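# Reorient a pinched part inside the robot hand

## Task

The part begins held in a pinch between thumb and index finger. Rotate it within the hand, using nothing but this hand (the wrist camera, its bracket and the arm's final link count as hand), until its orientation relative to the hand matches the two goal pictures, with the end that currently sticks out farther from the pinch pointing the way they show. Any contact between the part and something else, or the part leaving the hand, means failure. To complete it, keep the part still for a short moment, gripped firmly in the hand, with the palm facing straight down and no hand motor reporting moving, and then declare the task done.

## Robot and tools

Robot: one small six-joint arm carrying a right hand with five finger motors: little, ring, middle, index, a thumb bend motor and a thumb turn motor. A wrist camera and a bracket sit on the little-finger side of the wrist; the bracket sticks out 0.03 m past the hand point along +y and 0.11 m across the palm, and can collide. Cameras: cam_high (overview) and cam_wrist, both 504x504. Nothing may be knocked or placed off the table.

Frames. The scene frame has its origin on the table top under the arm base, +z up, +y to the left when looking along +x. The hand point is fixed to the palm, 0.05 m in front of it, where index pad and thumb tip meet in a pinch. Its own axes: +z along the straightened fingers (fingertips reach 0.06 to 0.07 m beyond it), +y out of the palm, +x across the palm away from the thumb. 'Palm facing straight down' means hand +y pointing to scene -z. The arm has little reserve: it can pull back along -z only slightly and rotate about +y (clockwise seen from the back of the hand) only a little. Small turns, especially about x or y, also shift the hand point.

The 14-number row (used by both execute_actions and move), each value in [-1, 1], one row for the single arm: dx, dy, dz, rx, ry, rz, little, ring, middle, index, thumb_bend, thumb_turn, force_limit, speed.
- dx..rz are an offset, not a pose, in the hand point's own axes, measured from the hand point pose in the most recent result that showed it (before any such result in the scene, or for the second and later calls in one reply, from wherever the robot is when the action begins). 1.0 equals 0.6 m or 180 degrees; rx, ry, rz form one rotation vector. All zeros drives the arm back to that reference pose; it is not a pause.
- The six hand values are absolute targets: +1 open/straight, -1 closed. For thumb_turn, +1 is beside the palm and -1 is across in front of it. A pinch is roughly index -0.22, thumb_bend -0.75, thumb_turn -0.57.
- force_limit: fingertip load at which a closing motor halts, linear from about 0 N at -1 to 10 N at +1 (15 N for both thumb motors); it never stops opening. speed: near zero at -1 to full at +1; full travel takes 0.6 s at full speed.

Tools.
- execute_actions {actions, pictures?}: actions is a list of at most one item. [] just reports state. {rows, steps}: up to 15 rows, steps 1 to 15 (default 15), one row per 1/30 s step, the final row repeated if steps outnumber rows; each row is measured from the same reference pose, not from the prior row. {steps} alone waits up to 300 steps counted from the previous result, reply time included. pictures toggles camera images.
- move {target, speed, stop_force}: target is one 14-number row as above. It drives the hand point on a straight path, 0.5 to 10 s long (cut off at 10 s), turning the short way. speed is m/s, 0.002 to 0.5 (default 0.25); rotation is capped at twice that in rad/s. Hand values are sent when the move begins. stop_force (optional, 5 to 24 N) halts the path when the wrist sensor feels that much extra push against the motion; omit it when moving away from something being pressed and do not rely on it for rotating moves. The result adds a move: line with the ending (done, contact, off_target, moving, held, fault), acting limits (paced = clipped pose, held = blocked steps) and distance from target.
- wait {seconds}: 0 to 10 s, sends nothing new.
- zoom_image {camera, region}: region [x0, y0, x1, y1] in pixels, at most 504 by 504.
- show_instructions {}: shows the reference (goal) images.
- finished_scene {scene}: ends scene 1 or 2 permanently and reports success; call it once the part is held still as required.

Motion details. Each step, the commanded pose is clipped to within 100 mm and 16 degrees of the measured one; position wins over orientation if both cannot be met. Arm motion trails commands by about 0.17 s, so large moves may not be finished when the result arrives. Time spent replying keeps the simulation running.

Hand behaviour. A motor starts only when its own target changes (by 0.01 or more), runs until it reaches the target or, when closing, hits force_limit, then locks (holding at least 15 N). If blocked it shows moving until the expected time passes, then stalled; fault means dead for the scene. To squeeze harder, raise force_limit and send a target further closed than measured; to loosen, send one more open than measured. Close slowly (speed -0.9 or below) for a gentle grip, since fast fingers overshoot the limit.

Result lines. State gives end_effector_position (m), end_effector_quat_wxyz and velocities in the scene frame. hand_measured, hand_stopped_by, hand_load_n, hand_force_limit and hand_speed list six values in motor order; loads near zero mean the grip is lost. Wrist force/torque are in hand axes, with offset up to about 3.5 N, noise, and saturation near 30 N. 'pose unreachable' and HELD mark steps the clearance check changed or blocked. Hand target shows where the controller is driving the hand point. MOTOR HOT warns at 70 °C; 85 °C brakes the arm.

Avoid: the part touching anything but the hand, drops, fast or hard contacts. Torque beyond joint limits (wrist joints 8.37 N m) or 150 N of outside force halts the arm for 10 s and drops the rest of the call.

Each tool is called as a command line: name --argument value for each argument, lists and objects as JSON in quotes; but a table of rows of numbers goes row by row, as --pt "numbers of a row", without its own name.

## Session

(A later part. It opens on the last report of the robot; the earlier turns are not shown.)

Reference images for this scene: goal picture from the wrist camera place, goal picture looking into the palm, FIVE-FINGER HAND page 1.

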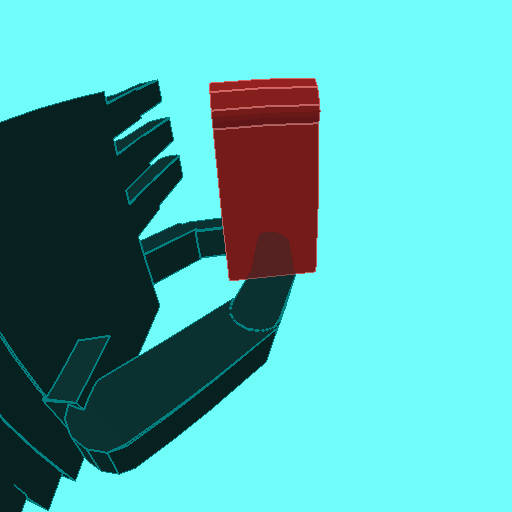

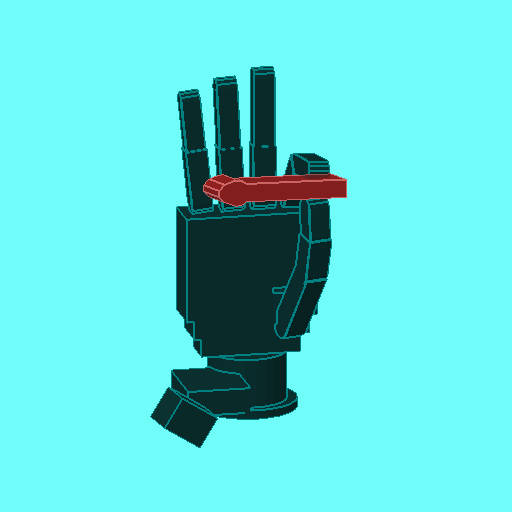

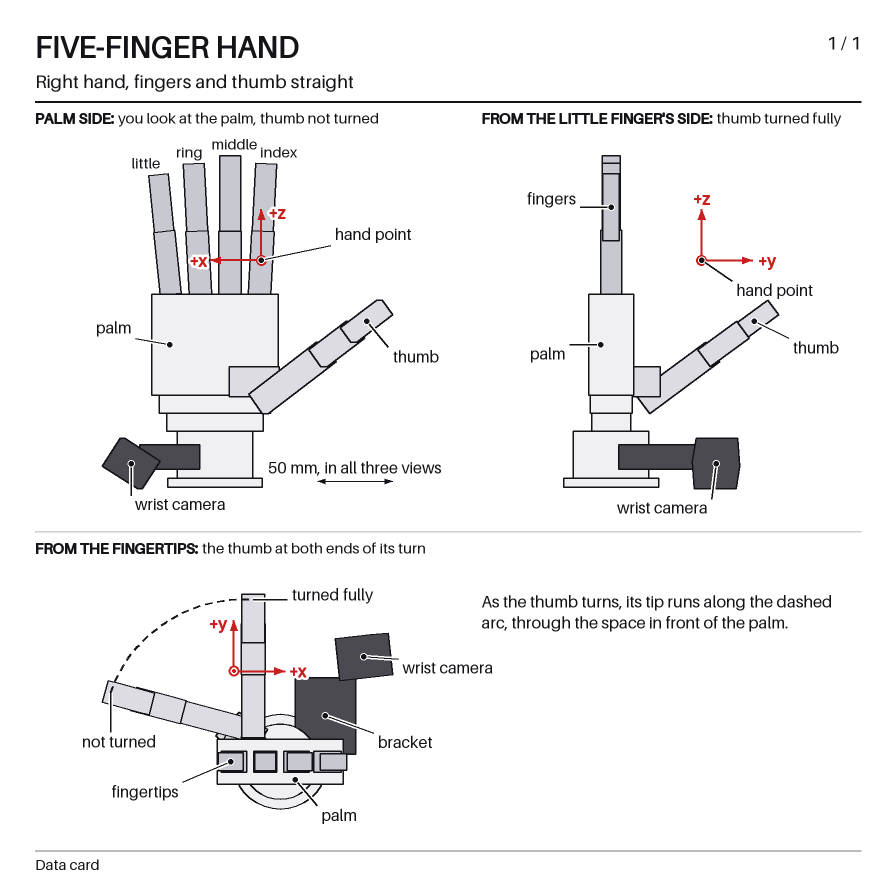

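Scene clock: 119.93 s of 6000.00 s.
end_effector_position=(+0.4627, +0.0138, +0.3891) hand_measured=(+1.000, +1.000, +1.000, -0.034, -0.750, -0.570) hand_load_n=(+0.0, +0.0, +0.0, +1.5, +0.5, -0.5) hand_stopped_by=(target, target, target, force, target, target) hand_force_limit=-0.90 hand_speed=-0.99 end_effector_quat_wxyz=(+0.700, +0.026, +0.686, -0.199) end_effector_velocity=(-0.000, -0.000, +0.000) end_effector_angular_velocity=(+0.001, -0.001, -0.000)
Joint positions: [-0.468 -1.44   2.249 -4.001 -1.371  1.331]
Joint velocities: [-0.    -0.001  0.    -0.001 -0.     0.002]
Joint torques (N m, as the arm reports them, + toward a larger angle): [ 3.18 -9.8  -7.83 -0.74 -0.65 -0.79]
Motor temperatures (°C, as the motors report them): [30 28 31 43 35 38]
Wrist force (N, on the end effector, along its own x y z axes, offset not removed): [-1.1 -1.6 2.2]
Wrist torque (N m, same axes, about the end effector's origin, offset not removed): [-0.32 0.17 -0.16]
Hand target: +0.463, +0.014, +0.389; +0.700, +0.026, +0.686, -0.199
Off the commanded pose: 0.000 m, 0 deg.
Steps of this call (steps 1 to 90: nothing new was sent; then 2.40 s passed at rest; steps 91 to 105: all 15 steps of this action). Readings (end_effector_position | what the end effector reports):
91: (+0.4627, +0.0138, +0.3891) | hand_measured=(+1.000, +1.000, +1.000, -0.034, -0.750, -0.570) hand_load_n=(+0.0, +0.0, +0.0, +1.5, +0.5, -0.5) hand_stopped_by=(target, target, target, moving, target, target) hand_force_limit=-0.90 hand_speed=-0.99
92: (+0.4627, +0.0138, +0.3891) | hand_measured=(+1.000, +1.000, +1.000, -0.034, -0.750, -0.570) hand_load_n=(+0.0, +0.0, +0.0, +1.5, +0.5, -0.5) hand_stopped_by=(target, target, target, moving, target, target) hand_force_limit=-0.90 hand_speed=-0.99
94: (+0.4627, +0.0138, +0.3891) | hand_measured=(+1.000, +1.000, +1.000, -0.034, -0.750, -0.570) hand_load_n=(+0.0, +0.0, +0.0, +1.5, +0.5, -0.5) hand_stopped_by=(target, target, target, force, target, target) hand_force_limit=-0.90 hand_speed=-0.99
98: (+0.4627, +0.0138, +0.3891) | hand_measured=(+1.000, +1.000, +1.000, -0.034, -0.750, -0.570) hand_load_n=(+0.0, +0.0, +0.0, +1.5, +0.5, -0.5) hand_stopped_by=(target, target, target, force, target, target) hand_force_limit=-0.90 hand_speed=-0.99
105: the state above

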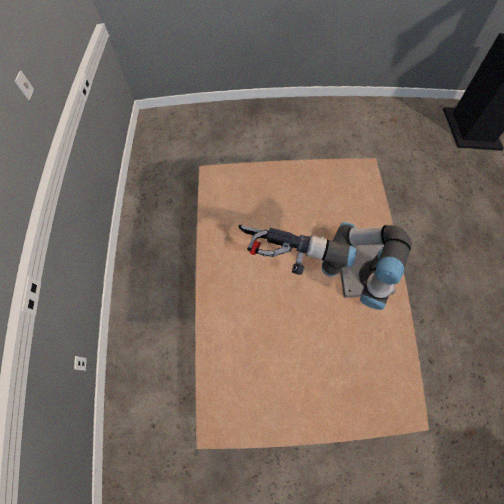

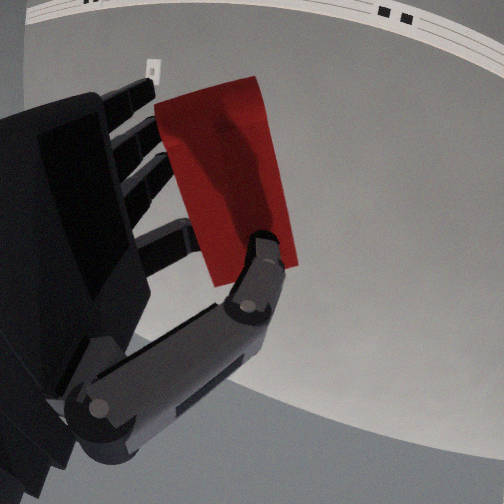

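execute_actions --actions '[{"steps": 1}]'

zoom_image --camera "cam_wrist" --region '[90, 50, 370, 330]'

Scene clock: 123.23 s of 6000.00 s.
end_effector_position=(+0.4627, +0.0138, +0.3891) hand_measured=(+1.000, +1.000, +1.000, -0.034, -0.750, -0.570) hand_load_n=(+0.0, +0.0, +0.0, +1.5, +0.5, -0.5) hand_stopped_by=(target, target, target, force, target, target) hand_force_limit=-0.90 hand_speed=-0.99 end_effector_quat_wxyz=(+0.700, +0.026, +0.686, -0.199) end_effector_velocity=(-0.000, +0.000, +0.000) end_effector_angular_velocity=(-0.000, -0.001, +0.000)
Joint positions: [-0.468 -1.44   2.249 -4.001 -1.371  1.331]
Joint velocities: [-0.    -0.    -0.    -0.001  0.001  0.   ]
Joint torques (N m, as the arm reports them, + toward a larger angle): [  3.7  -10.14  -8.    -0.81  -0.59  -0.79]
Motor temperatures (°C, as the motors report them): [30 28 31 43 35 38]
Wrist force (N, on the end effector, along its own x y z axes, offset not removed): [-1.5 -3.2 0.3]
Wrist torque (N m, same axes, about the end effector's origin, offset not removed): [-0.49 0.28 -0.27]
Hand target: +0.463, +0.014, +0.389; +0.700, +0.026, +0.686, -0.199
Off the commanded pose: 0.000 m, 0 deg.
Steps of this call (steps 1 to 90: nothing new was sent; then 0.30 s passed at rest). Readings (end_effector_position | what the end effector reports):
1: (+0.4627, +0.0138, +0.3891) | hand_measured=(+1.000, +1.000, +1.000, -0.034, -0.750, -0.570) hand_load_n=(+0.0, +0.0, +0.0, +1.5, +0.5, -0.5) hand_stopped_by=(target, target, target, force, target, target) hand_force_limit=-0.90 hand_speed=-0.99
2: (+0.4627, +0.0138, +0.3891) | hand_measured=(+1.000, +1.000, +1.000, -0.034, -0.750, -0.570) hand_load_n=(+0.0, +0.0, +0.0, +1.5, +0.5, -0.5) hand_stopped_by=(target, target, target, force, target, target) hand_force_limit=-0.90 hand_speed=-0.99
4: (+0.4627, +0.0138, +0.3891) | hand_measured=(+1.000, +1.000, +1.000, -0.034, -0.750, -0.570) hand_load_n=(+0.0, +0.0, +0.0, +1.5, +0.5, -0.5) hand_stopped_by=(target, target, target, force, target, target) hand_force_limit=-0.90 hand_speed=-0.99
8: (+0.4627, +0.0138, +0.3891) | hand_measured=(+1.000, +1.000, +1.000, -0.034, -0.750, -0.570) hand_load_n=(+0.0, +0.0, +0.0, +1.5, +0.5, -0.5) hand_stopped_by=(target, target, target, force, target, target) hand_force_limit=-0.90 hand_speed=-0.99
90: the state above

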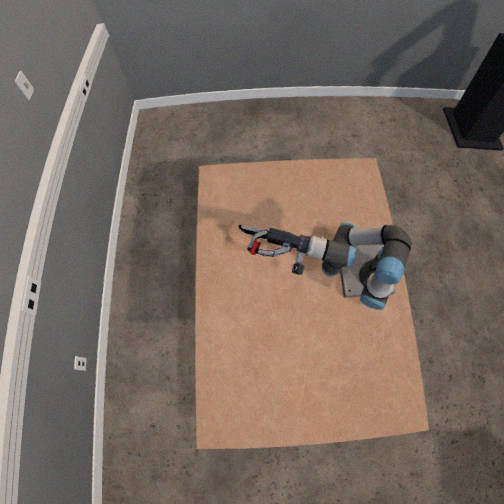

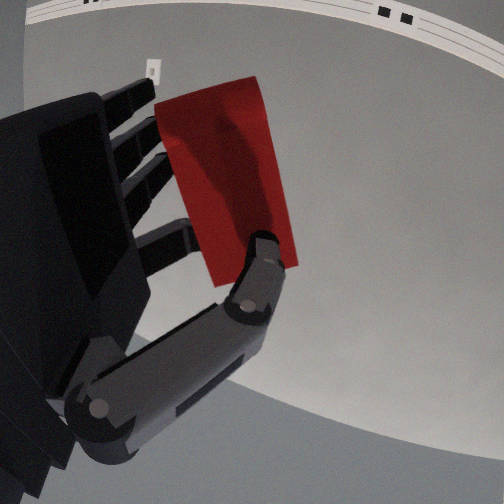

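Region (90, 50, 370, 330) of cam_wrist's 504x504 image, scaled by 1.800, with more detail than that image has.

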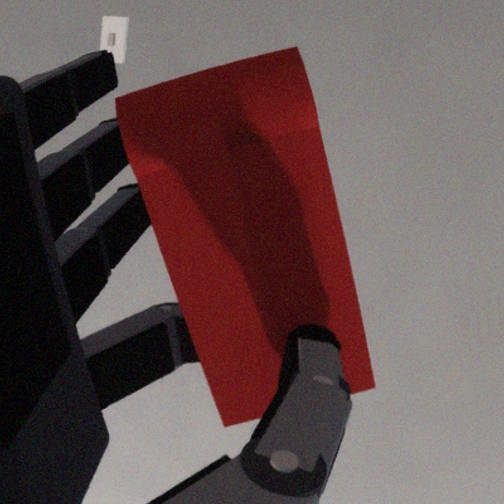

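execute_actions --actions '[{"rows": [[0, 0, 0, 0, 0, 0, 1, 1, 1, 0.0, -0.75, -0.57, -0.9, -0.99], [0, 0, 0, 0, 0, 0, 1, 1, 1, 0.0, -0.75, -0.57, -0.9, -0.99], [0, 0, 0, 0, 0, 0, 1, 1, 1, 0.0, -0.75, -0.57, -0.9, -0.99], [0, 0, 0, 0, 0, 0, 1, 1, 1, -0.22, -0.75, -0.57, -0.9, -0.99]], "steps": 15}]'

execute_actions --actions '[{"steps": 1}]'

zoom_image --camera "cam_wrist" --region '[90, 50, 370, 330]'

Scene clock: 129.87 s of 6000.00 s.
end_effector_position=(+0.4627, +0.0138, +0.3891) hand_measured=(+1.000, +1.000, +1.000, -0.032, -0.750, -0.570) hand_load_n=(+0.0, +0.0, +0.0, +1.0, +0.5, -0.5) hand_stopped_by=(target, target, target, force, target, target) hand_force_limit=-0.90 hand_speed=-0.99 end_effector_quat_wxyz=(+0.700, +0.026, +0.686, -0.199) end_effector_velocity=(-0.000, -0.000, +0.000) end_effector_angular_velocity=(-0.001, -0.000, -0.001)
Joint positions: [-0.468 -1.44   2.249 -4.001 -1.371  1.331]
Joint velocities: [-0.    -0.    -0.     0.    -0.001 -0.001]
Joint torques (N m, as the arm reports them, + toward a larger angle): [ 3.45 -9.87 -8.26 -0.72 -0.56 -0.82]
Motor temperatures (°C, as the motors report them): [30 28 31 43 35 38]
Wrist force (N, on the end effector, along its own x y z axes, offset not removed): [1.5 -2.2 0.5]
Wrist torque (N m, same axes, about the end effector's origin, offset not removed): [-0.40 -0.13 0.10]
Hand target: +0.463, +0.014, +0.389; +0.700, +0.026, +0.686, -0.199
Off the commanded pose: 0.000 m, 0 deg.
Steps of this call (steps 1 to 90: nothing new was sent; then 3.13 s passed at rest; steps 91 to 105: all 15 steps of this action). Readings (end_effector_position | what the end effector reports):
91: (+0.4627, +0.0138, +0.3891) | hand_measured=(+1.000, +1.000, +1.000, -0.034, -0.750, -0.570) hand_load_n=(+0.0, +0.0, +0.0, +1.5, +0.5, -0.5) hand_stopped_by=(target, target, target, moving, target, target) hand_force_limit=-0.90 hand_speed=-0.99
92: (+0.4627, +0.0138, +0.3891) | hand_measured=(+1.000, +1.000, +1.000, -0.034, -0.750, -0.570) hand_load_n=(+0.0, +0.0, +0.0, +1.5, +0.5, -0.5) hand_stopped_by=(target, target, target, moving, target, target) hand_force_limit=-0.90 hand_speed=-0.99
94: (+0.4627, +0.0138, +0.3891) | hand_measured=(+1.000, +1.000, +1.000, -0.032, -0.750, -0.570) hand_load_n=(+0.0, +0.0, +0.0, +1.0, +0.5, -0.5) hand_stopped_by=(target, target, target, force, target, target) hand_force_limit=-0.90 hand_speed=-0.99
98: (+0.4627, +0.0138, +0.3891) | hand_measured=(+1.000, +1.000, +1.000, -0.032, -0.750, -0.570) hand_load_n=(+0.0, +0.0, +0.0, +1.0, +0.5, -0.5) hand_stopped_by=(target, target, target, force, target, target) hand_force_limit=-0.90 hand_speed=-0.99
105: the state above

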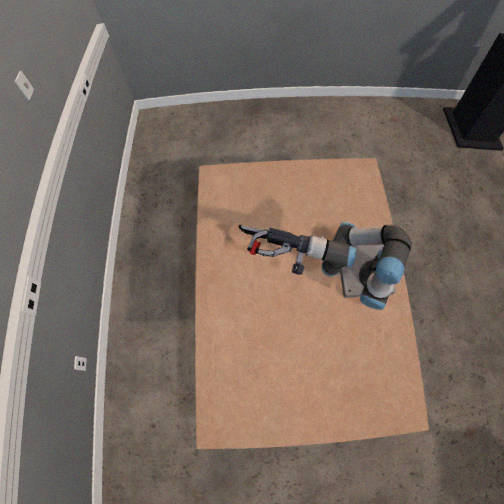

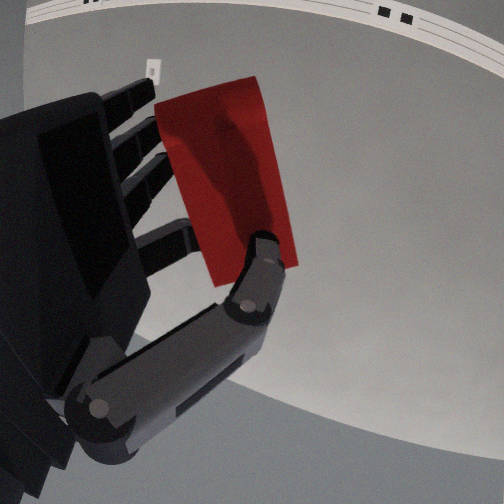

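Scene clock: 129.90 s of 6000.00 s.
end_effector_position=(+0.4627, +0.0138, +0.3891) hand_measured=(+1.000, +1.000, +1.000, -0.032, -0.750, -0.570) hand_load_n=(+0.0, +0.0, +0.0, +1.0, +0.5, -0.5) hand_stopped_by=(target, target, target, force, target, target) hand_force_limit=-0.90 hand_speed=-0.99 end_effector_quat_wxyz=(+0.700, +0.026, +0.686, -0.199) end_effector_velocity=(-0.000, +0.000, +0.000) end_effector_angular_velocity=(-0.001, -0.000, +0.001)
Joint positions: [-0.468 -1.44   2.249 -4.001 -1.371  1.331]
Joint velocities: [ 0.001 -0.    -0.    -0.     0.    -0.001]
Joint torques (N m, as the arm reports them, + toward a larger angle): [ 3.16 -9.77 -8.07 -0.8  -0.56 -0.77]
Motor temperatures (°C, as the motors report them): [30 28 31 43 35 38]
Wrist force (N, on the end effector, along its own x y z axes, offset not removed): [-2.6 -1.4 1.1]
Wrist torque (N m, same axes, about the end effector's origin, offset not removed): [-0.27 0.39 -0.23]
Hand target: +0.463, +0.014, +0.389; +0.700, +0.026, +0.686, -0.199
Off the commanded pose: 0.000 m, 0 deg.
Steps of this call (step 1: nothing new was sent). Readings (end_effector_position | what the end effector reports):
1: the state above

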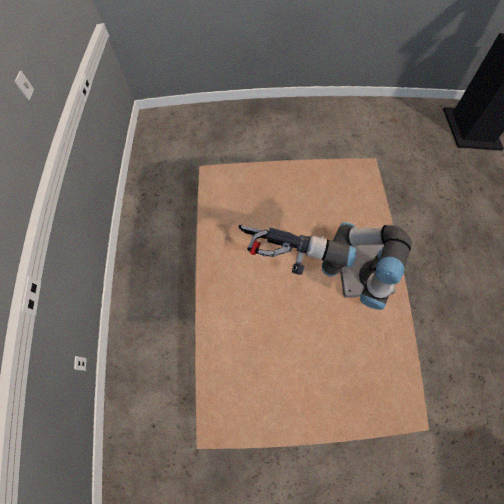

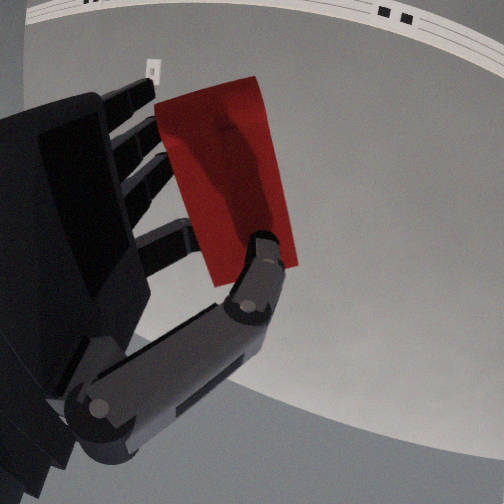

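Region (90, 50, 370, 330) of cam_wrist's 504x504 image, scaled by 1.800, with more detail than that image has.

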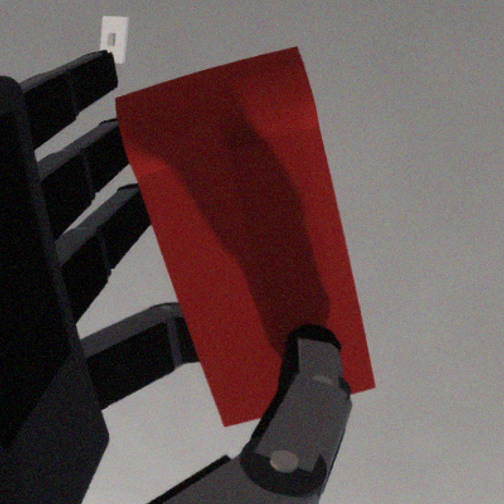

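execute_actions --actions '[{"rows": [[0, 0, 0, 0, 0, 0, 1, 1, 1, 0.0, -0.75, -0.57, -0.9, -0.99], [0, 0, 0, 0, 0, 0, 1, 1, 1, 0.0, -0.75, -0.57, -0.9, -0.99], [0, 0, 0, 0, 0, 0, 1, 1, 1, 0.0, -0.75, -0.57, -0.9, -0.99], [0, 0, 0, 0, 0, 0, 1, 1, 1, -0.22, -0.75, -0.57, -0.9, -0.99]], "steps": 15}]'

Scene clock: 138.63 s of 6000.00 s.
end_effector_position=(+0.4627, +0.0138, +0.3891) hand_measured=(+1.000, +1.000, +1.000, -0.032, -0.750, -0.570) hand_load_n=(+0.0, +0.0, +0.0, +1.0, +0.5, -0.5) hand_stopped_by=(target, target, target, force, target, target) hand_force_limit=-0.90 hand_speed=-0.99 end_effector_quat_wxyz=(+0.700, +0.026, +0.686, -0.199) end_effector_velocity=(+0.000, -0.001, +0.000) end_effector_angular_velocity=(+0.001, -0.000, -0.002)
Joint positions: [-0.468 -1.44   2.249 -4.001 -1.371  1.331]
Joint velocities: [-0.002  0.     0.    -0.     0.     0.001]
Joint torques (N m, as the arm reports them, + toward a larger angle): [  3.4  -10.32  -8.    -0.65  -0.53  -0.86]
Motor temperatures (°C, as the motors report them): [30 28 31 43 35 38]
Wrist force (N, on the end effector, along its own x y z axes, offset not removed): [-0.2 -0.8 -0.3]
Wrist torque (N m, same axes, about the end effector's origin, offset not removed): [-0.08 -0.02 -0.10]
Hand target: +0.463, +0.014, +0.389; +0.700, +0.026, +0.686, -0.199
Off the commanded pose: 0.000 m, 0 deg.
Steps of this call (steps 1 to 90: nothing new was sent; then 5.23 s passed at rest; steps 91 to 105: all 15 steps of this action). Readings (end_effector_position | what the end effector reports):
91: (+0.4627, +0.0138, +0.3891) | hand_measured=(+1.000, +1.000, +1.000, -0.032, -0.750, -0.570) hand_load_n=(+0.0, +0.0, +0.0, +1.0, +0.5, -0.5) hand_stopped_by=(target, target, target, moving, target, target) hand_force_limit=-0.90 hand_speed=-0.99
92: (+0.4627, +0.0138, +0.3891) | hand_measured=(+1.000, +1.000, +1.000, -0.032, -0.750, -0.570) hand_load_n=(+0.0, +0.0, +0.0, +1.0, +0.5, -0.5) hand_stopped_by=(target, target, target, moving, target, target) hand_force_limit=-0.90 hand_speed=-0.99
94: (+0.4627, +0.0138, +0.3891) | hand_measured=(+1.000, +1.000, +1.000, -0.032, -0.750, -0.570) hand_load_n=(+0.0, +0.0, +0.0, +1.0, +0.5, -0.5) hand_stopped_by=(target, target, target, force, target, target) hand_force_limit=-0.90 hand_speed=-0.99
98: (+0.4627, +0.0138, +0.3891) | hand_measured=(+1.000, +1.000, +1.000, -0.032, -0.750, -0.570) hand_load_n=(+0.0, +0.0, +0.0, +1.0, +0.5, -0.5) hand_stopped_by=(target, target, target, force, target, target) hand_force_limit=-0.90 hand_speed=-0.99
105: the state above

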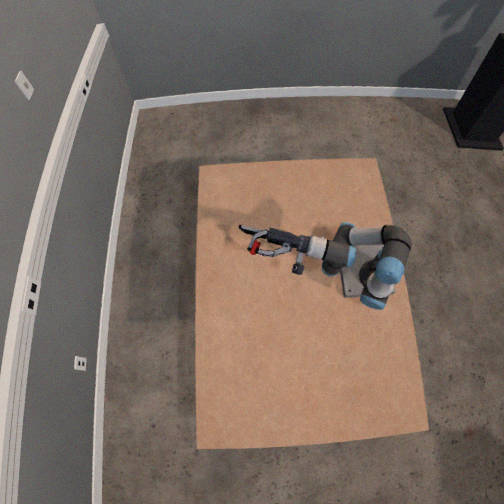

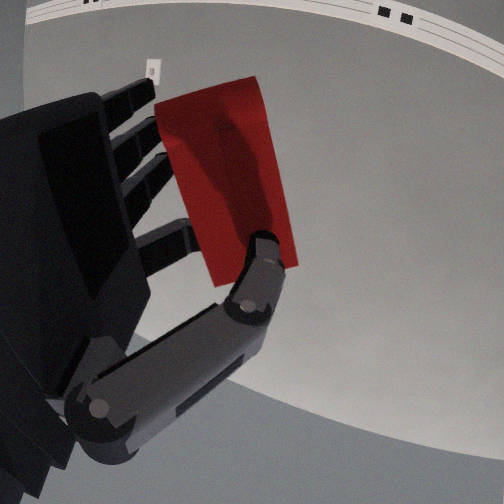

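move --target '[0.0071, 0.00324, 0, 0, 0, -0.02222, 1, 1, 1, -0.22, -0.75, -0.57, -0.9, -0.99]' --speed 0.04

Scene clock: 143.33 s of 6000.00 s.
end_effector_position=(+0.4632, +0.0146, +0.3846) hand_measured=(+1.000, +1.000, +1.000, -0.032, -0.750, -0.570) hand_load_n=(+0.0, +0.0, +0.0, +1.0, +0.5, -0.5) hand_stopped_by=(target, target, target, force, target, target) hand_force_limit=-0.90 hand_speed=-0.99 end_effector_quat_wxyz=(+0.692, +0.002, +0.686, -0.223) end_effector_velocity=(-0.000, +0.001, -0.000) end_effector_angular_velocity=(-0.010, +0.003, +0.001)
Joint positions: [-0.469 -1.44   2.249 -4.001 -1.371  1.262]
Joint velocities: [ 0.001 -0.     0.    -0.     0.001 -0.01 ]
Joint torques (N m, as the arm reports them, + toward a larger angle): [ 0.07 -9.63 -5.55 -0.98  0.19 -0.67]
Motor temperatures (°C, as the motors report them): [30 28 31 43 35 38]
Wrist force (N, on the end effector, along its own x y z axes, offset not removed): [-2.0 0.0 2.7]
Wrist torque (N m, same axes, about the end effector's origin, offset not removed): [-0.13 0.27 -0.24]
Hand target: +0.463, +0.015, +0.385; +0.692, +0.002, +0.686, -0.223
Off the commanded pose: 0.000 m, 0 deg.
After step 90, 0.60 s passed at rest.
move: done

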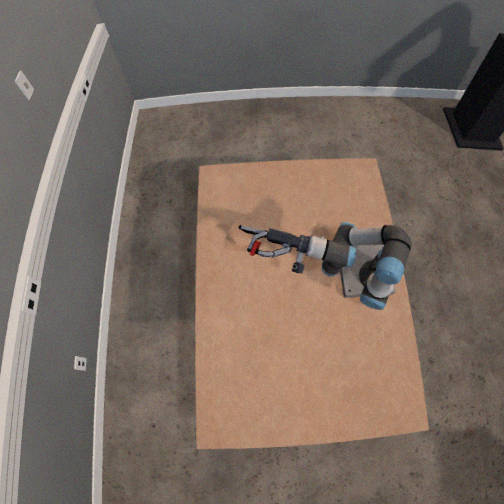

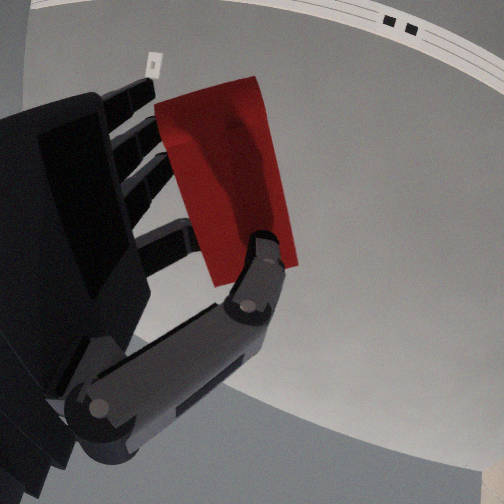

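move --target '[0.01073, 0.00468, 0, 0, 0, -0.03333, 1, 1, 1, -0.25, -0.75, -0.57, -0.2, -0.95]' --speed 0.08

execute_actions --actions '[{"rows": [[0, 0, 0, 0, 0, 0, 1, 1, 1, -0.034, -0.75, -0.57, -0.9, -0.985]], "steps": 15}]'

execute_actions --actions '[{"steps": 15}]'

Scene clock: 161.23 s of 6000.00 s.
end_effector_position=(+0.4638, +0.0151, +0.3776) hand_measured=(+1.000, +1.000, +1.000, -0.042, -0.750, -0.570) hand_load_n=(+0.0, +0.0, +0.0, +4.0, +1.0, -0.5) hand_stopped_by=(target, target, target, force, target, target) hand_force_limit=-0.20 hand_speed=-0.95 end_effector_quat_wxyz=(+0.680, -0.034, +0.685, -0.259) end_effector_velocity=(+0.000, -0.000, -0.000) end_effector_angular_velocity=(-0.010, +0.002, -0.002)
Joint positions: [-0.469 -1.441  2.249 -4.001 -1.37   1.158]
Joint velocities: [ 0.    -0.    -0.001  0.001 -0.002 -0.01 ]
Joint torques (N m, as the arm reports them, + toward a larger angle): [ 2.86 -9.98 -7.97 -0.73 -0.63 -0.79]
Motor temperatures (°C, as the motors report them): [30 28 31 43 35 38]
Wrist force (N, on the end effector, along its own x y z axes, offset not removed): [-1.0 -2.0 2.1]
Wrist torque (N m, same axes, about the end effector's origin, offset not removed): [-0.51 0.10 -0.17]
Hand target: +0.464, +0.015, +0.378; +0.680, -0.034, +0.685, -0.259
Off the commanded pose: 0.000 m, 0 deg.
After step 90, 13.93 s passed at rest.
move: done

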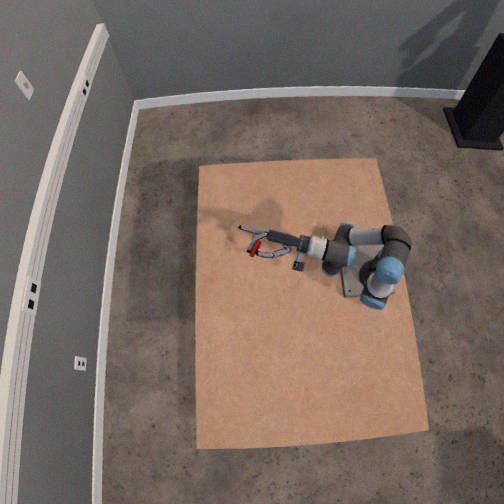

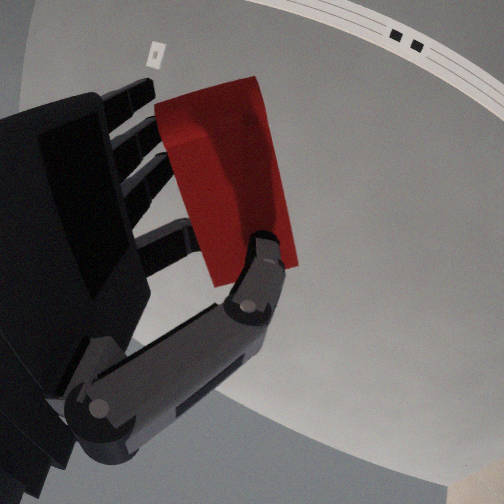

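Scene clock: 161.73 s of 6000.00 s.
end_effector_position=(+0.4638, +0.0151, +0.3777) hand_measured=(+1.000, +1.000, +1.000, -0.034, -0.750, -0.570) hand_load_n=(+0.0, +0.0, +0.0, +1.5, +0.5, -0.5) hand_stopped_by=(target, target, target, force, target, target) hand_force_limit=-0.90 hand_speed=-0.98 end_effector_quat_wxyz=(+0.680, -0.034, +0.685, -0.259) end_effector_velocity=(-0.000, +0.000, +0.000) end_effector_angular_velocity=(+0.001, -0.001, +0.001)
Joint positions: [-0.469 -1.441  2.249 -4.001 -1.37   1.158]
Joint velocities: [ 0.    -0.     0.    -0.001  0.001  0.001]
Joint torques (N m, as the arm reports them, + toward a larger angle): [ 1.18 -9.8  -6.69 -1.05 -0.11  0.88]
Motor temperatures (°C, as the motors report them): [30 28 31 43 35 38]
Wrist force (N, on the end effector, along its own x y z axes, offset not removed): [-1.8 1.2 1.3]
Wrist torque (N m, same axes, about the end effector's origin, offset not removed): [0.09 0.22 -0.12]
Hand target: +0.464, +0.015, +0.378; +0.680, -0.034, +0.685, -0.259
Off the commanded pose: 0.000 m, 0 deg.
Steps of this call (steps 1 to 15: all 15 steps of this action). Readings (end_effector_position | what the end effector reports):
1: (+0.4638, +0.0151, +0.3776) | hand_measured=(+1.000, +1.000, +1.000, -0.042, -0.750, -0.570) hand_load_n=(+0.0, +0.0, +0.0, +4.0, +1.0, -0.5) hand_stopped_by=(target, target, target, moving, target, target) hand_force_limit=-0.90 hand_speed=-0.98
2: (+0.4638, +0.0151, +0.3776) | hand_measured=(+1.000, +1.000, +1.000, -0.042, -0.750, -0.570) hand_load_n=(+0.0, +0.0, +0.0, +4.0, +1.0, -0.5) hand_stopped_by=(target, target, target, moving, target, target) hand_force_limit=-0.90 hand_speed=-0.98
4: (+0.4638, +0.0151, +0.3776) | hand_measured=(+1.000, +1.000, +1.000, -0.040, -0.750, -0.570) hand_load_n=(+0.0, +0.0, +0.0, +3.5, +1.0, -0.5) hand_stopped_by=(target, target, target, moving, target, target) hand_force_limit=-0.90 hand_speed=-0.98
8: (+0.4638, +0.0151, +0.3776) | hand_measured=(+1.000, +1.000, +1.000, -0.038, -0.750, -0.570) hand_load_n=(+0.0, +0.0, +0.0, +2.5, +1.0, -0.5) hand_stopped_by=(target, target, target, moving, target, target) hand_force_limit=-0.90 hand_speed=-0.98
15: the state above

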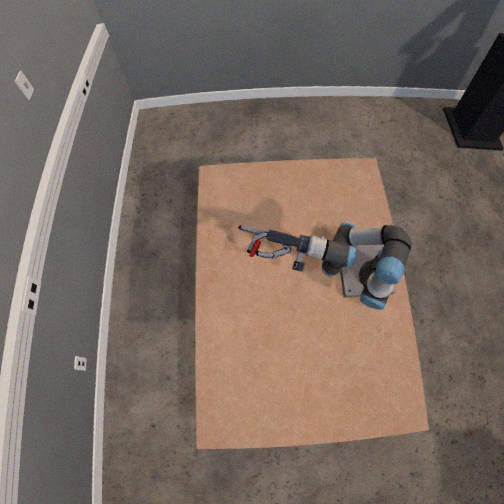

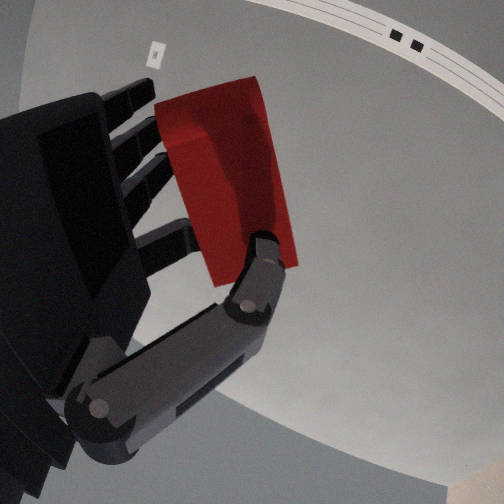

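Scene clock: 162.23 s of 6000.00 s.
end_effector_position=(+0.4638, +0.0151, +0.3777) hand_measured=(+1.000, +1.000, +1.000, -0.034, -0.750, -0.570) hand_load_n=(+0.0, +0.0, +0.0, +1.5, +0.5, -0.5) hand_stopped_by=(target, target, target, force, target, target) hand_force_limit=-0.90 hand_speed=-0.98 end_effector_quat_wxyz=(+0.680, -0.034, +0.685, -0.259) end_effector_velocity=(-0.000, -0.001, +0.000) end_effector_angular_velocity=(-0.000, -0.000, -0.001)
Joint positions: [-0.469 -1.441  2.249 -4.001 -1.37   1.158]
Joint velocities: [-0.001 -0.    -0.     0.    -0.     0.   ]
Joint torques (N m, as the arm reports them, + toward a larger angle): [-0.3  -9.37 -4.67 -1.6   0.44  0.85]
Motor temperatures (°C, as the motors report them): [30 28 31 43 35 38]
Wrist force (N, on the end effector, along its own x y z axes, offset not removed): [-1.2 -2.6 1.5]
Wrist torque (N m, same axes, about the end effector's origin, offset not removed): [-0.49 0.08 -0.22]
Hand target: +0.464, +0.015, +0.378; +0.680, -0.034, +0.685, -0.259
Off the commanded pose: 0.000 m, 0 deg.
Steps of this call (steps 1 to 15: nothing new was sent). Readings (end_effector_position | what the end effector reports):
1: (+0.4638, +0.0151, +0.3777) | hand_measured=(+1.000, +1.000, +1.000, -0.034, -0.750, -0.570) hand_load_n=(+0.0, +0.0, +0.0, +1.5, +0.5, -0.5) hand_stopped_by=(target, target, target, force, target, target) hand_force_limit=-0.90 hand_speed=-0.98
2: (+0.4638, +0.0151, +0.3777) | hand_measured=(+1.000, +1.000, +1.000, -0.034, -0.750, -0.570) hand_load_n=(+0.0, +0.0, +0.0, +1.5, +0.5, -0.5) hand_stopped_by=(target, target, target, force, target, target) hand_force_limit=-0.90 hand_speed=-0.98
4: (+0.4638, +0.0151, +0.3777) | hand_measured=(+1.000, +1.000, +1.000, -0.034, -0.750, -0.570) hand_load_n=(+0.0, +0.0, +0.0, +1.5, +0.5, -0.5) hand_stopped_by=(target, target, target, force, target, target) hand_force_limit=-0.90 hand_speed=-0.98
8: (+0.4638, +0.0151, +0.3777) | hand_measured=(+1.000, +1.000, +1.000, -0.034, -0.750, -0.570) hand_load_n=(+0.0, +0.0, +0.0, +1.5, +0.5, -0.5) hand_stopped_by=(target, target, target, force, target, target) hand_force_limit=-0.90 hand_speed=-0.98
15: the state above

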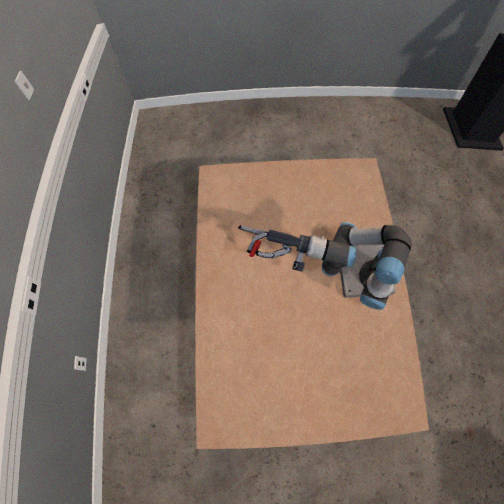

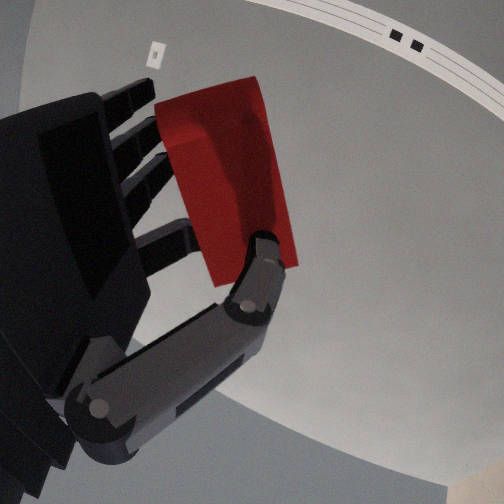

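execute_actions --actions '[{"rows": [[0, 0, 0, 0, 0, 0, 1, 1, 1, 0.0, -0.75, -0.57, -0.9, -0.98], [0, 0, 0, 0, 0, 0, 1, 1, 1, 0.0, -0.75, -0.57, -0.9, -0.98], [0, 0, 0, 0, 0, 0, 1, 1, 1, -0.25, -0.75, -0.57, -0.2, -0.93]], "steps": 12}]'

zoom_image --camera "cam_wrist" --region '[90, 50, 370, 330]'

Scene clock: 205.30 s of 6000.00 s.
end_effector_position=(+0.4638, +0.0151, +0.3776) hand_measured=(+1.000, +1.000, +1.000, -0.044, -0.750, -0.570) hand_load_n=(+0.0, +0.0, +0.0, +4.5, +1.5, -0.5) hand_stopped_by=(target, target, target, force, target, target) hand_force_limit=-0.20 hand_speed=-0.93 end_effector_quat_wxyz=(+0.680, -0.034, +0.685, -0.259) end_effector_velocity=(-0.000, -0.000, +0.000) end_effector_angular_velocity=(+0.000, -0.001, -0.000)
Joint positions: [-0.469 -1.441  2.249 -4.001 -1.37   1.158]
Joint velocities: [-0. -0. -0. -0. -0.  0.]
Joint torques (N m, as the arm reports them, + toward a larger angle): [-1.92 -7.46 -5.16 -1.6   0.31  0.91]
Motor temperatures (°C, as the motors report them): [30 28 31 43 35 38]
Wrist force (N, on the end effector, along its own x y z axes, offset not removed): [0.0 -3.5 0.6]
Wrist torque (N m, same axes, about the end effector's origin, offset not removed): [-0.69 -0.08 -0.16]
Hand target: +0.464, +0.015, +0.378; +0.680, -0.034, +0.685, -0.259
Off the commanded pose: 0.000 m, 0 deg.
Steps of this call (steps 1 to 90: nothing new was sent; then 39.67 s passed at rest; steps 91 to 102: all 12 steps of this action). Readings (end_effector_position | what the end effector reports):
91: (+0.4638, +0.0151, +0.3776) | hand_measured=(+1.000, +1.000, +1.000, -0.034, -0.750, -0.570) hand_load_n=(+0.0, +0.0, +0.0, +1.5, +0.5, -0.5) hand_stopped_by=(target, target, target, moving, target, target) hand_force_limit=-0.90 hand_speed=-0.98
92: (+0.4638, +0.0151, +0.3776) | hand_measured=(+1.000, +1.000, +1.000, -0.034, -0.750, -0.570) hand_load_n=(+0.0, +0.0, +0.0, +1.5, +0.5, -0.5) hand_stopped_by=(target, target, target, moving, target, target) hand_force_limit=-0.90 hand_speed=-0.98
94: (+0.4638, +0.0151, +0.3776) | hand_measured=(+1.000, +1.000, +1.000, -0.036, -0.750, -0.570) hand_load_n=(+0.0, +0.0, +0.0, +2.5, +1.0, -0.5) hand_stopped_by=(target, target, target, moving, target, target) hand_force_limit=-0.20 hand_speed=-0.93
98: (+0.4638, +0.0151, +0.3776) | hand_measured=(+1.000, +1.000, +1.000, -0.044, -0.750, -0.570) hand_load_n=(+0.0, +0.0, +0.0, +4.5, +1.5, -0.5) hand_stopped_by=(target, target, target, force, target, target) hand_force_limit=-0.20 hand_speed=-0.93
102: the state above

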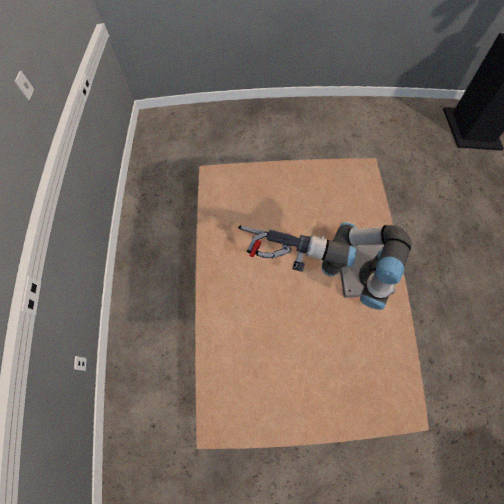

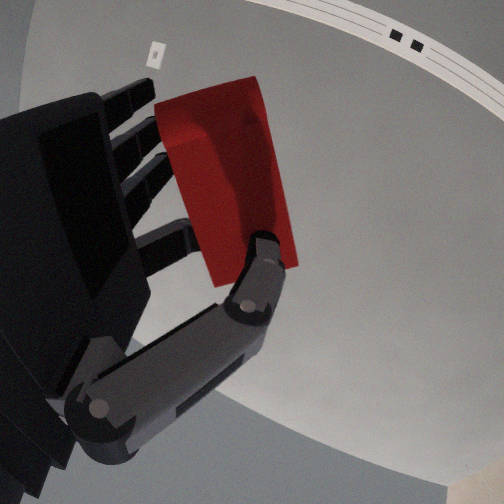

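Region (90, 50, 370, 330) of cam_wrist's 504x504 image, scaled by 1.800, with more detail than that image has.

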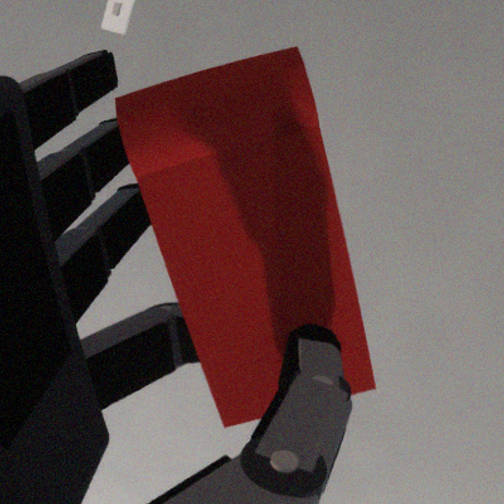

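execute_actions --actions '[]'

Scene clock: 214.53 s of 6000.00 s.
end_effector_position=(+0.4638, +0.0151, +0.3777) hand_measured=(+1.000, +1.000, +1.000, -0.044, -0.750, -0.570) hand_load_n=(+0.0, +0.0, +0.0, +4.5, +1.5, -0.5) hand_stopped_by=(target, target, target, force, target, target) hand_force_limit=-0.20 hand_speed=-0.93 end_effector_quat_wxyz=(+0.680, -0.034, +0.685, -0.259) end_effector_velocity=(+0.000, -0.001, -0.000) end_effector_angular_velocity=(-0.000, +0.001, -0.002)
Joint positions: [-0.469 -1.441  2.249 -4.001 -1.37   1.158]
Joint velocities: [-0.001 -0.    -0.     0.001 -0.001 -0.001]
Joint torques (N m, as the arm reports them, + toward a larger angle): [ 3.44 -7.19 -7.96 -0.69 -0.5   0.96]
Motor temperatures (°C, as the motors report them): [30 28 31 43 35 38]
Wrist force (N, on the end effector, along its own x y z axes, offset not removed): [-1.4 -0.4 0.5]
Wrist torque (N m, same axes, about the end effector's origin, offset not removed): [-0.13 0.29 -0.17]
Hand target: +0.464, +0.015, +0.378; +0.680, -0.034, +0.685, -0.259
Off the commanded pose: 0.000 m, 0 deg.
Steps of this call (steps 1 to 90: nothing new was sent; then 6.23 s passed at rest). Readings (end_effector_position | what the end effector reports):
1: (+0.4638, +0.0151, +0.3776) | hand_measured=(+1.000, +1.000, +1.000, -0.044, -0.750, -0.570) hand_load_n=(+0.0, +0.0, +0.0, +4.5, +1.5, -0.5) hand_stopped_by=(target, target, target, force, target, target) hand_force_limit=-0.20 hand_speed=-0.93
2: (+0.4638, +0.0151, +0.3776) | hand_measured=(+1.000, +1.000, +1.000, -0.044, -0.750, -0.570) hand_load_n=(+0.0, +0.0, +0.0, +4.5, +1.5, -0.5) hand_stopped_by=(target, target, target, force, target, target) hand_force_limit=-0.20 hand_speed=-0.93
4: (+0.4638, +0.0151, +0.3776) | hand_measured=(+1.000, +1.000, +1.000, -0.044, -0.750, -0.570) hand_load_n=(+0.0, +0.0, +0.0, +4.5, +1.5, -0.5) hand_stopped_by=(target, target, target, force, target, target) hand_force_limit=-0.20 hand_speed=-0.93
8: (+0.4638, +0.0151, +0.3776) | hand_measured=(+1.000, +1.000, +1.000, -0.044, -0.750, -0.570) hand_load_n=(+0.0, +0.0, +0.0, +4.5, +1.5, -0.5) hand_stopped_by=(target, target, target, force, target, target) hand_force_limit=-0.20 hand_speed=-0.93
90: the state above

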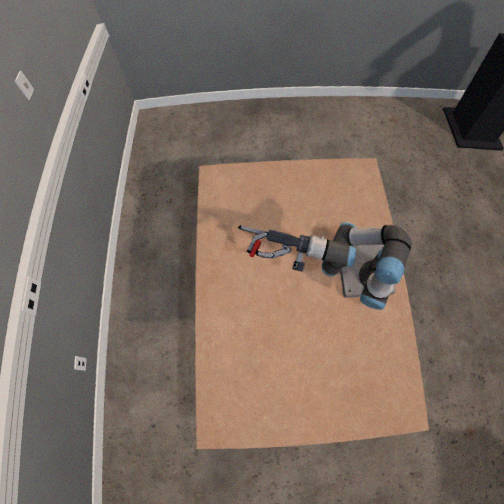

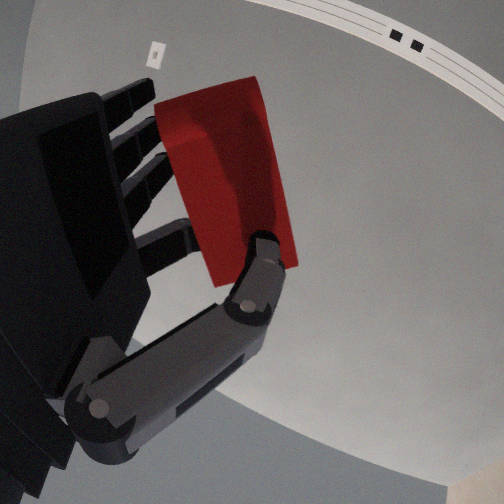

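move --target '[-0.02845, -0.02035, 0, 0, 0, 0.1, 1, 1, 1, -0.036, -0.75, -0.57, -0.2, -0.98]' --speed 0.3

Scene clock: 242.83 s of 6000.00 s.
end_effector_position=(+0.4613, +0.0113, +0.3981) hand_measured=(+1.000, +1.000, +1.000, -0.036, -0.750, -0.570) hand_load_n=(+0.0, +0.0, +0.0, +2.0, +1.0, -0.5) hand_stopped_by=(target, target, target, target, target, target) hand_force_limit=-0.20 hand_speed=-0.98 end_effector_quat_wxyz=(+0.712, +0.074, +0.682, -0.149) end_effector_velocity=(+0.000, +0.000, +0.000) end_effector_angular_velocity=(+0.010, -0.002, +0.001)
Joint positions: [-0.468 -1.44   2.249 -4.001 -1.371  1.471]
Joint velocities: [ 0.002  0.001 -0.     0.    -0.001  0.01 ]
Joint torques (N m, as the arm reports them, + toward a larger angle): [ 2.91 -5.33 -8.15 -1.88 -0.62  0.92]
Motor temperatures (°C, as the motors report them): [30 28 31 43 35 38]
Wrist force (N, on the end effector, along its own x y z axes, offset not removed): [-0.8 -0.1 -0.1]
Wrist torque (N m, same axes, about the end effector's origin, offset not removed): [0.08 0.16 -0.09]
Hand target: +0.461, +0.011, +0.398; +0.712, +0.074, +0.682, -0.149
Off the commanded pose: 0.000 m, 0 deg.
After step 90, 24.30 s passed at rest.
move: done

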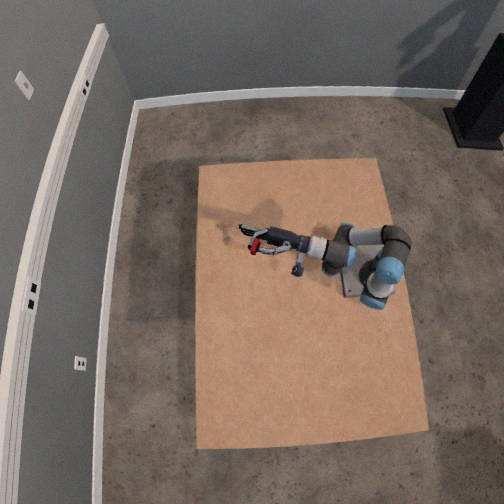

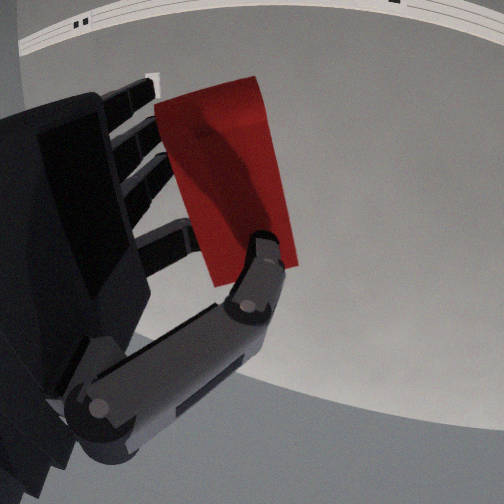

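execute_actions --actions '[{"rows": [[0,0,0,0,0,0,1,1,1,-0.22,-0.75,-0.57,-0.9,-0.99],[0,0,0,0,0,0,1,1,1,-0.22,-0.75,-0.57,-0.9,-0.99],[0,0,0,0,0,0,1,1,1,-0.032,-0.75,-0.57,-0.9,-0.99]], "steps": 15}]'

Scene clock: 245.37 s of 6000.00 s.
end_effector_position=(+0.4613, +0.0114, +0.3981) hand_measured=(+1.000, +1.000, +1.000, -0.032, -0.750, -0.570) hand_load_n=(+0.0, +0.0, +0.0, +1.0, +0.5, -0.5) hand_stopped_by=(target, target, target, force, target, target) hand_force_limit=-0.90 hand_speed=-0.99 end_effector_quat_wxyz=(+0.712, +0.074, +0.682, -0.149) end_effector_velocity=(+0.000, -0.000, -0.000) end_effector_angular_velocity=(+0.000, +0.001, +0.000)
Joint positions: [-0.468 -1.44   2.249 -4.002 -1.371  1.471]
Joint velocities: [-0.    -0.     0.     0.     0.001  0.   ]
Joint torques (N m, as the arm reports them, + toward a larger angle): [-2.7  -9.89 -5.76 -0.71  0.75 -0.79]
Motor temperatures (°C, as the motors report them): [30 28 31 43 35 38]
Wrist force (N, on the end effector, along its own x y z axes, offset not removed): [-0.8 -0.7 2.9]
Wrist torque (N m, same axes, about the end effector's origin, offset not removed): [-0.19 0.11 -0.10]
Hand target: +0.461, +0.011, +0.398; +0.712, +0.074, +0.682, -0.149
Off the commanded pose: 0.000 m, 0 deg.
Steps of this call (steps 1 to 61: nothing new was sent; steps 62 to 76: all 15 steps of this action). Readings (end_effector_position | what the end effector reports):
62: (+0.4613, +0.0113, +0.3982) | hand_measured=(+1.000, +1.000, +1.000, -0.036, -0.750, -0.570) hand_load_n=(+0.0, +0.0, +0.0, +2.0, +1.0, -0.5) hand_stopped_by=(target, target, target, force, target, target) hand_force_limit=-0.90 hand_speed=-0.99
63: (+0.4613, +0.0113, +0.3982) | hand_measured=(+1.000, +1.000, +1.000, -0.036, -0.750, -0.570) hand_load_n=(+0.0, +0.0, +0.0, +2.0, +1.0, -0.5) hand_stopped_by=(target, target, target, force, target, target) hand_force_limit=-0.90 hand_speed=-0.99
65: (+0.4613, +0.0113, +0.3981) | hand_measured=(+1.000, +1.000, +1.000, -0.036, -0.750, -0.570) hand_load_n=(+0.0, +0.0, +0.0, +2.0, +1.0, -0.5) hand_stopped_by=(target, target, target, moving, target, target) hand_force_limit=-0.90 hand_speed=-0.99
69: (+0.4614, +0.0114, +0.3981) | hand_measured=(+1.000, +1.000, +1.000, -0.034, -0.750, -0.570) hand_load_n=(+0.0, +0.0, +0.0, +1.5, +0.5, -0.5) hand_stopped_by=(target, target, target, moving, target, target) hand_force_limit=-0.90 hand_speed=-0.99
76: the state above

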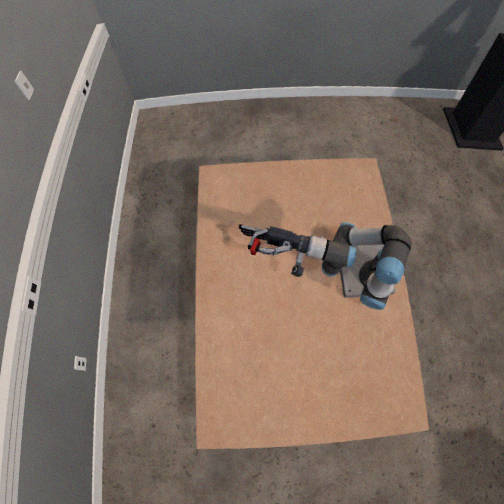

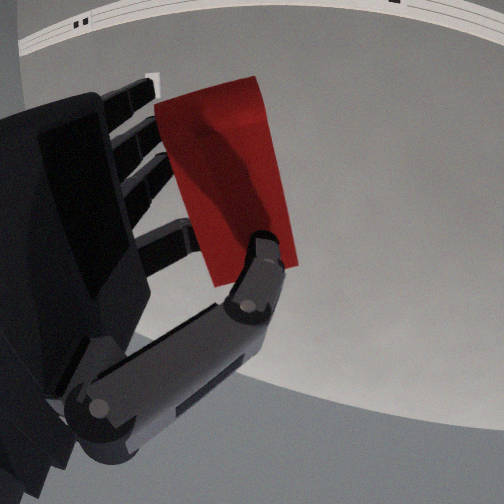

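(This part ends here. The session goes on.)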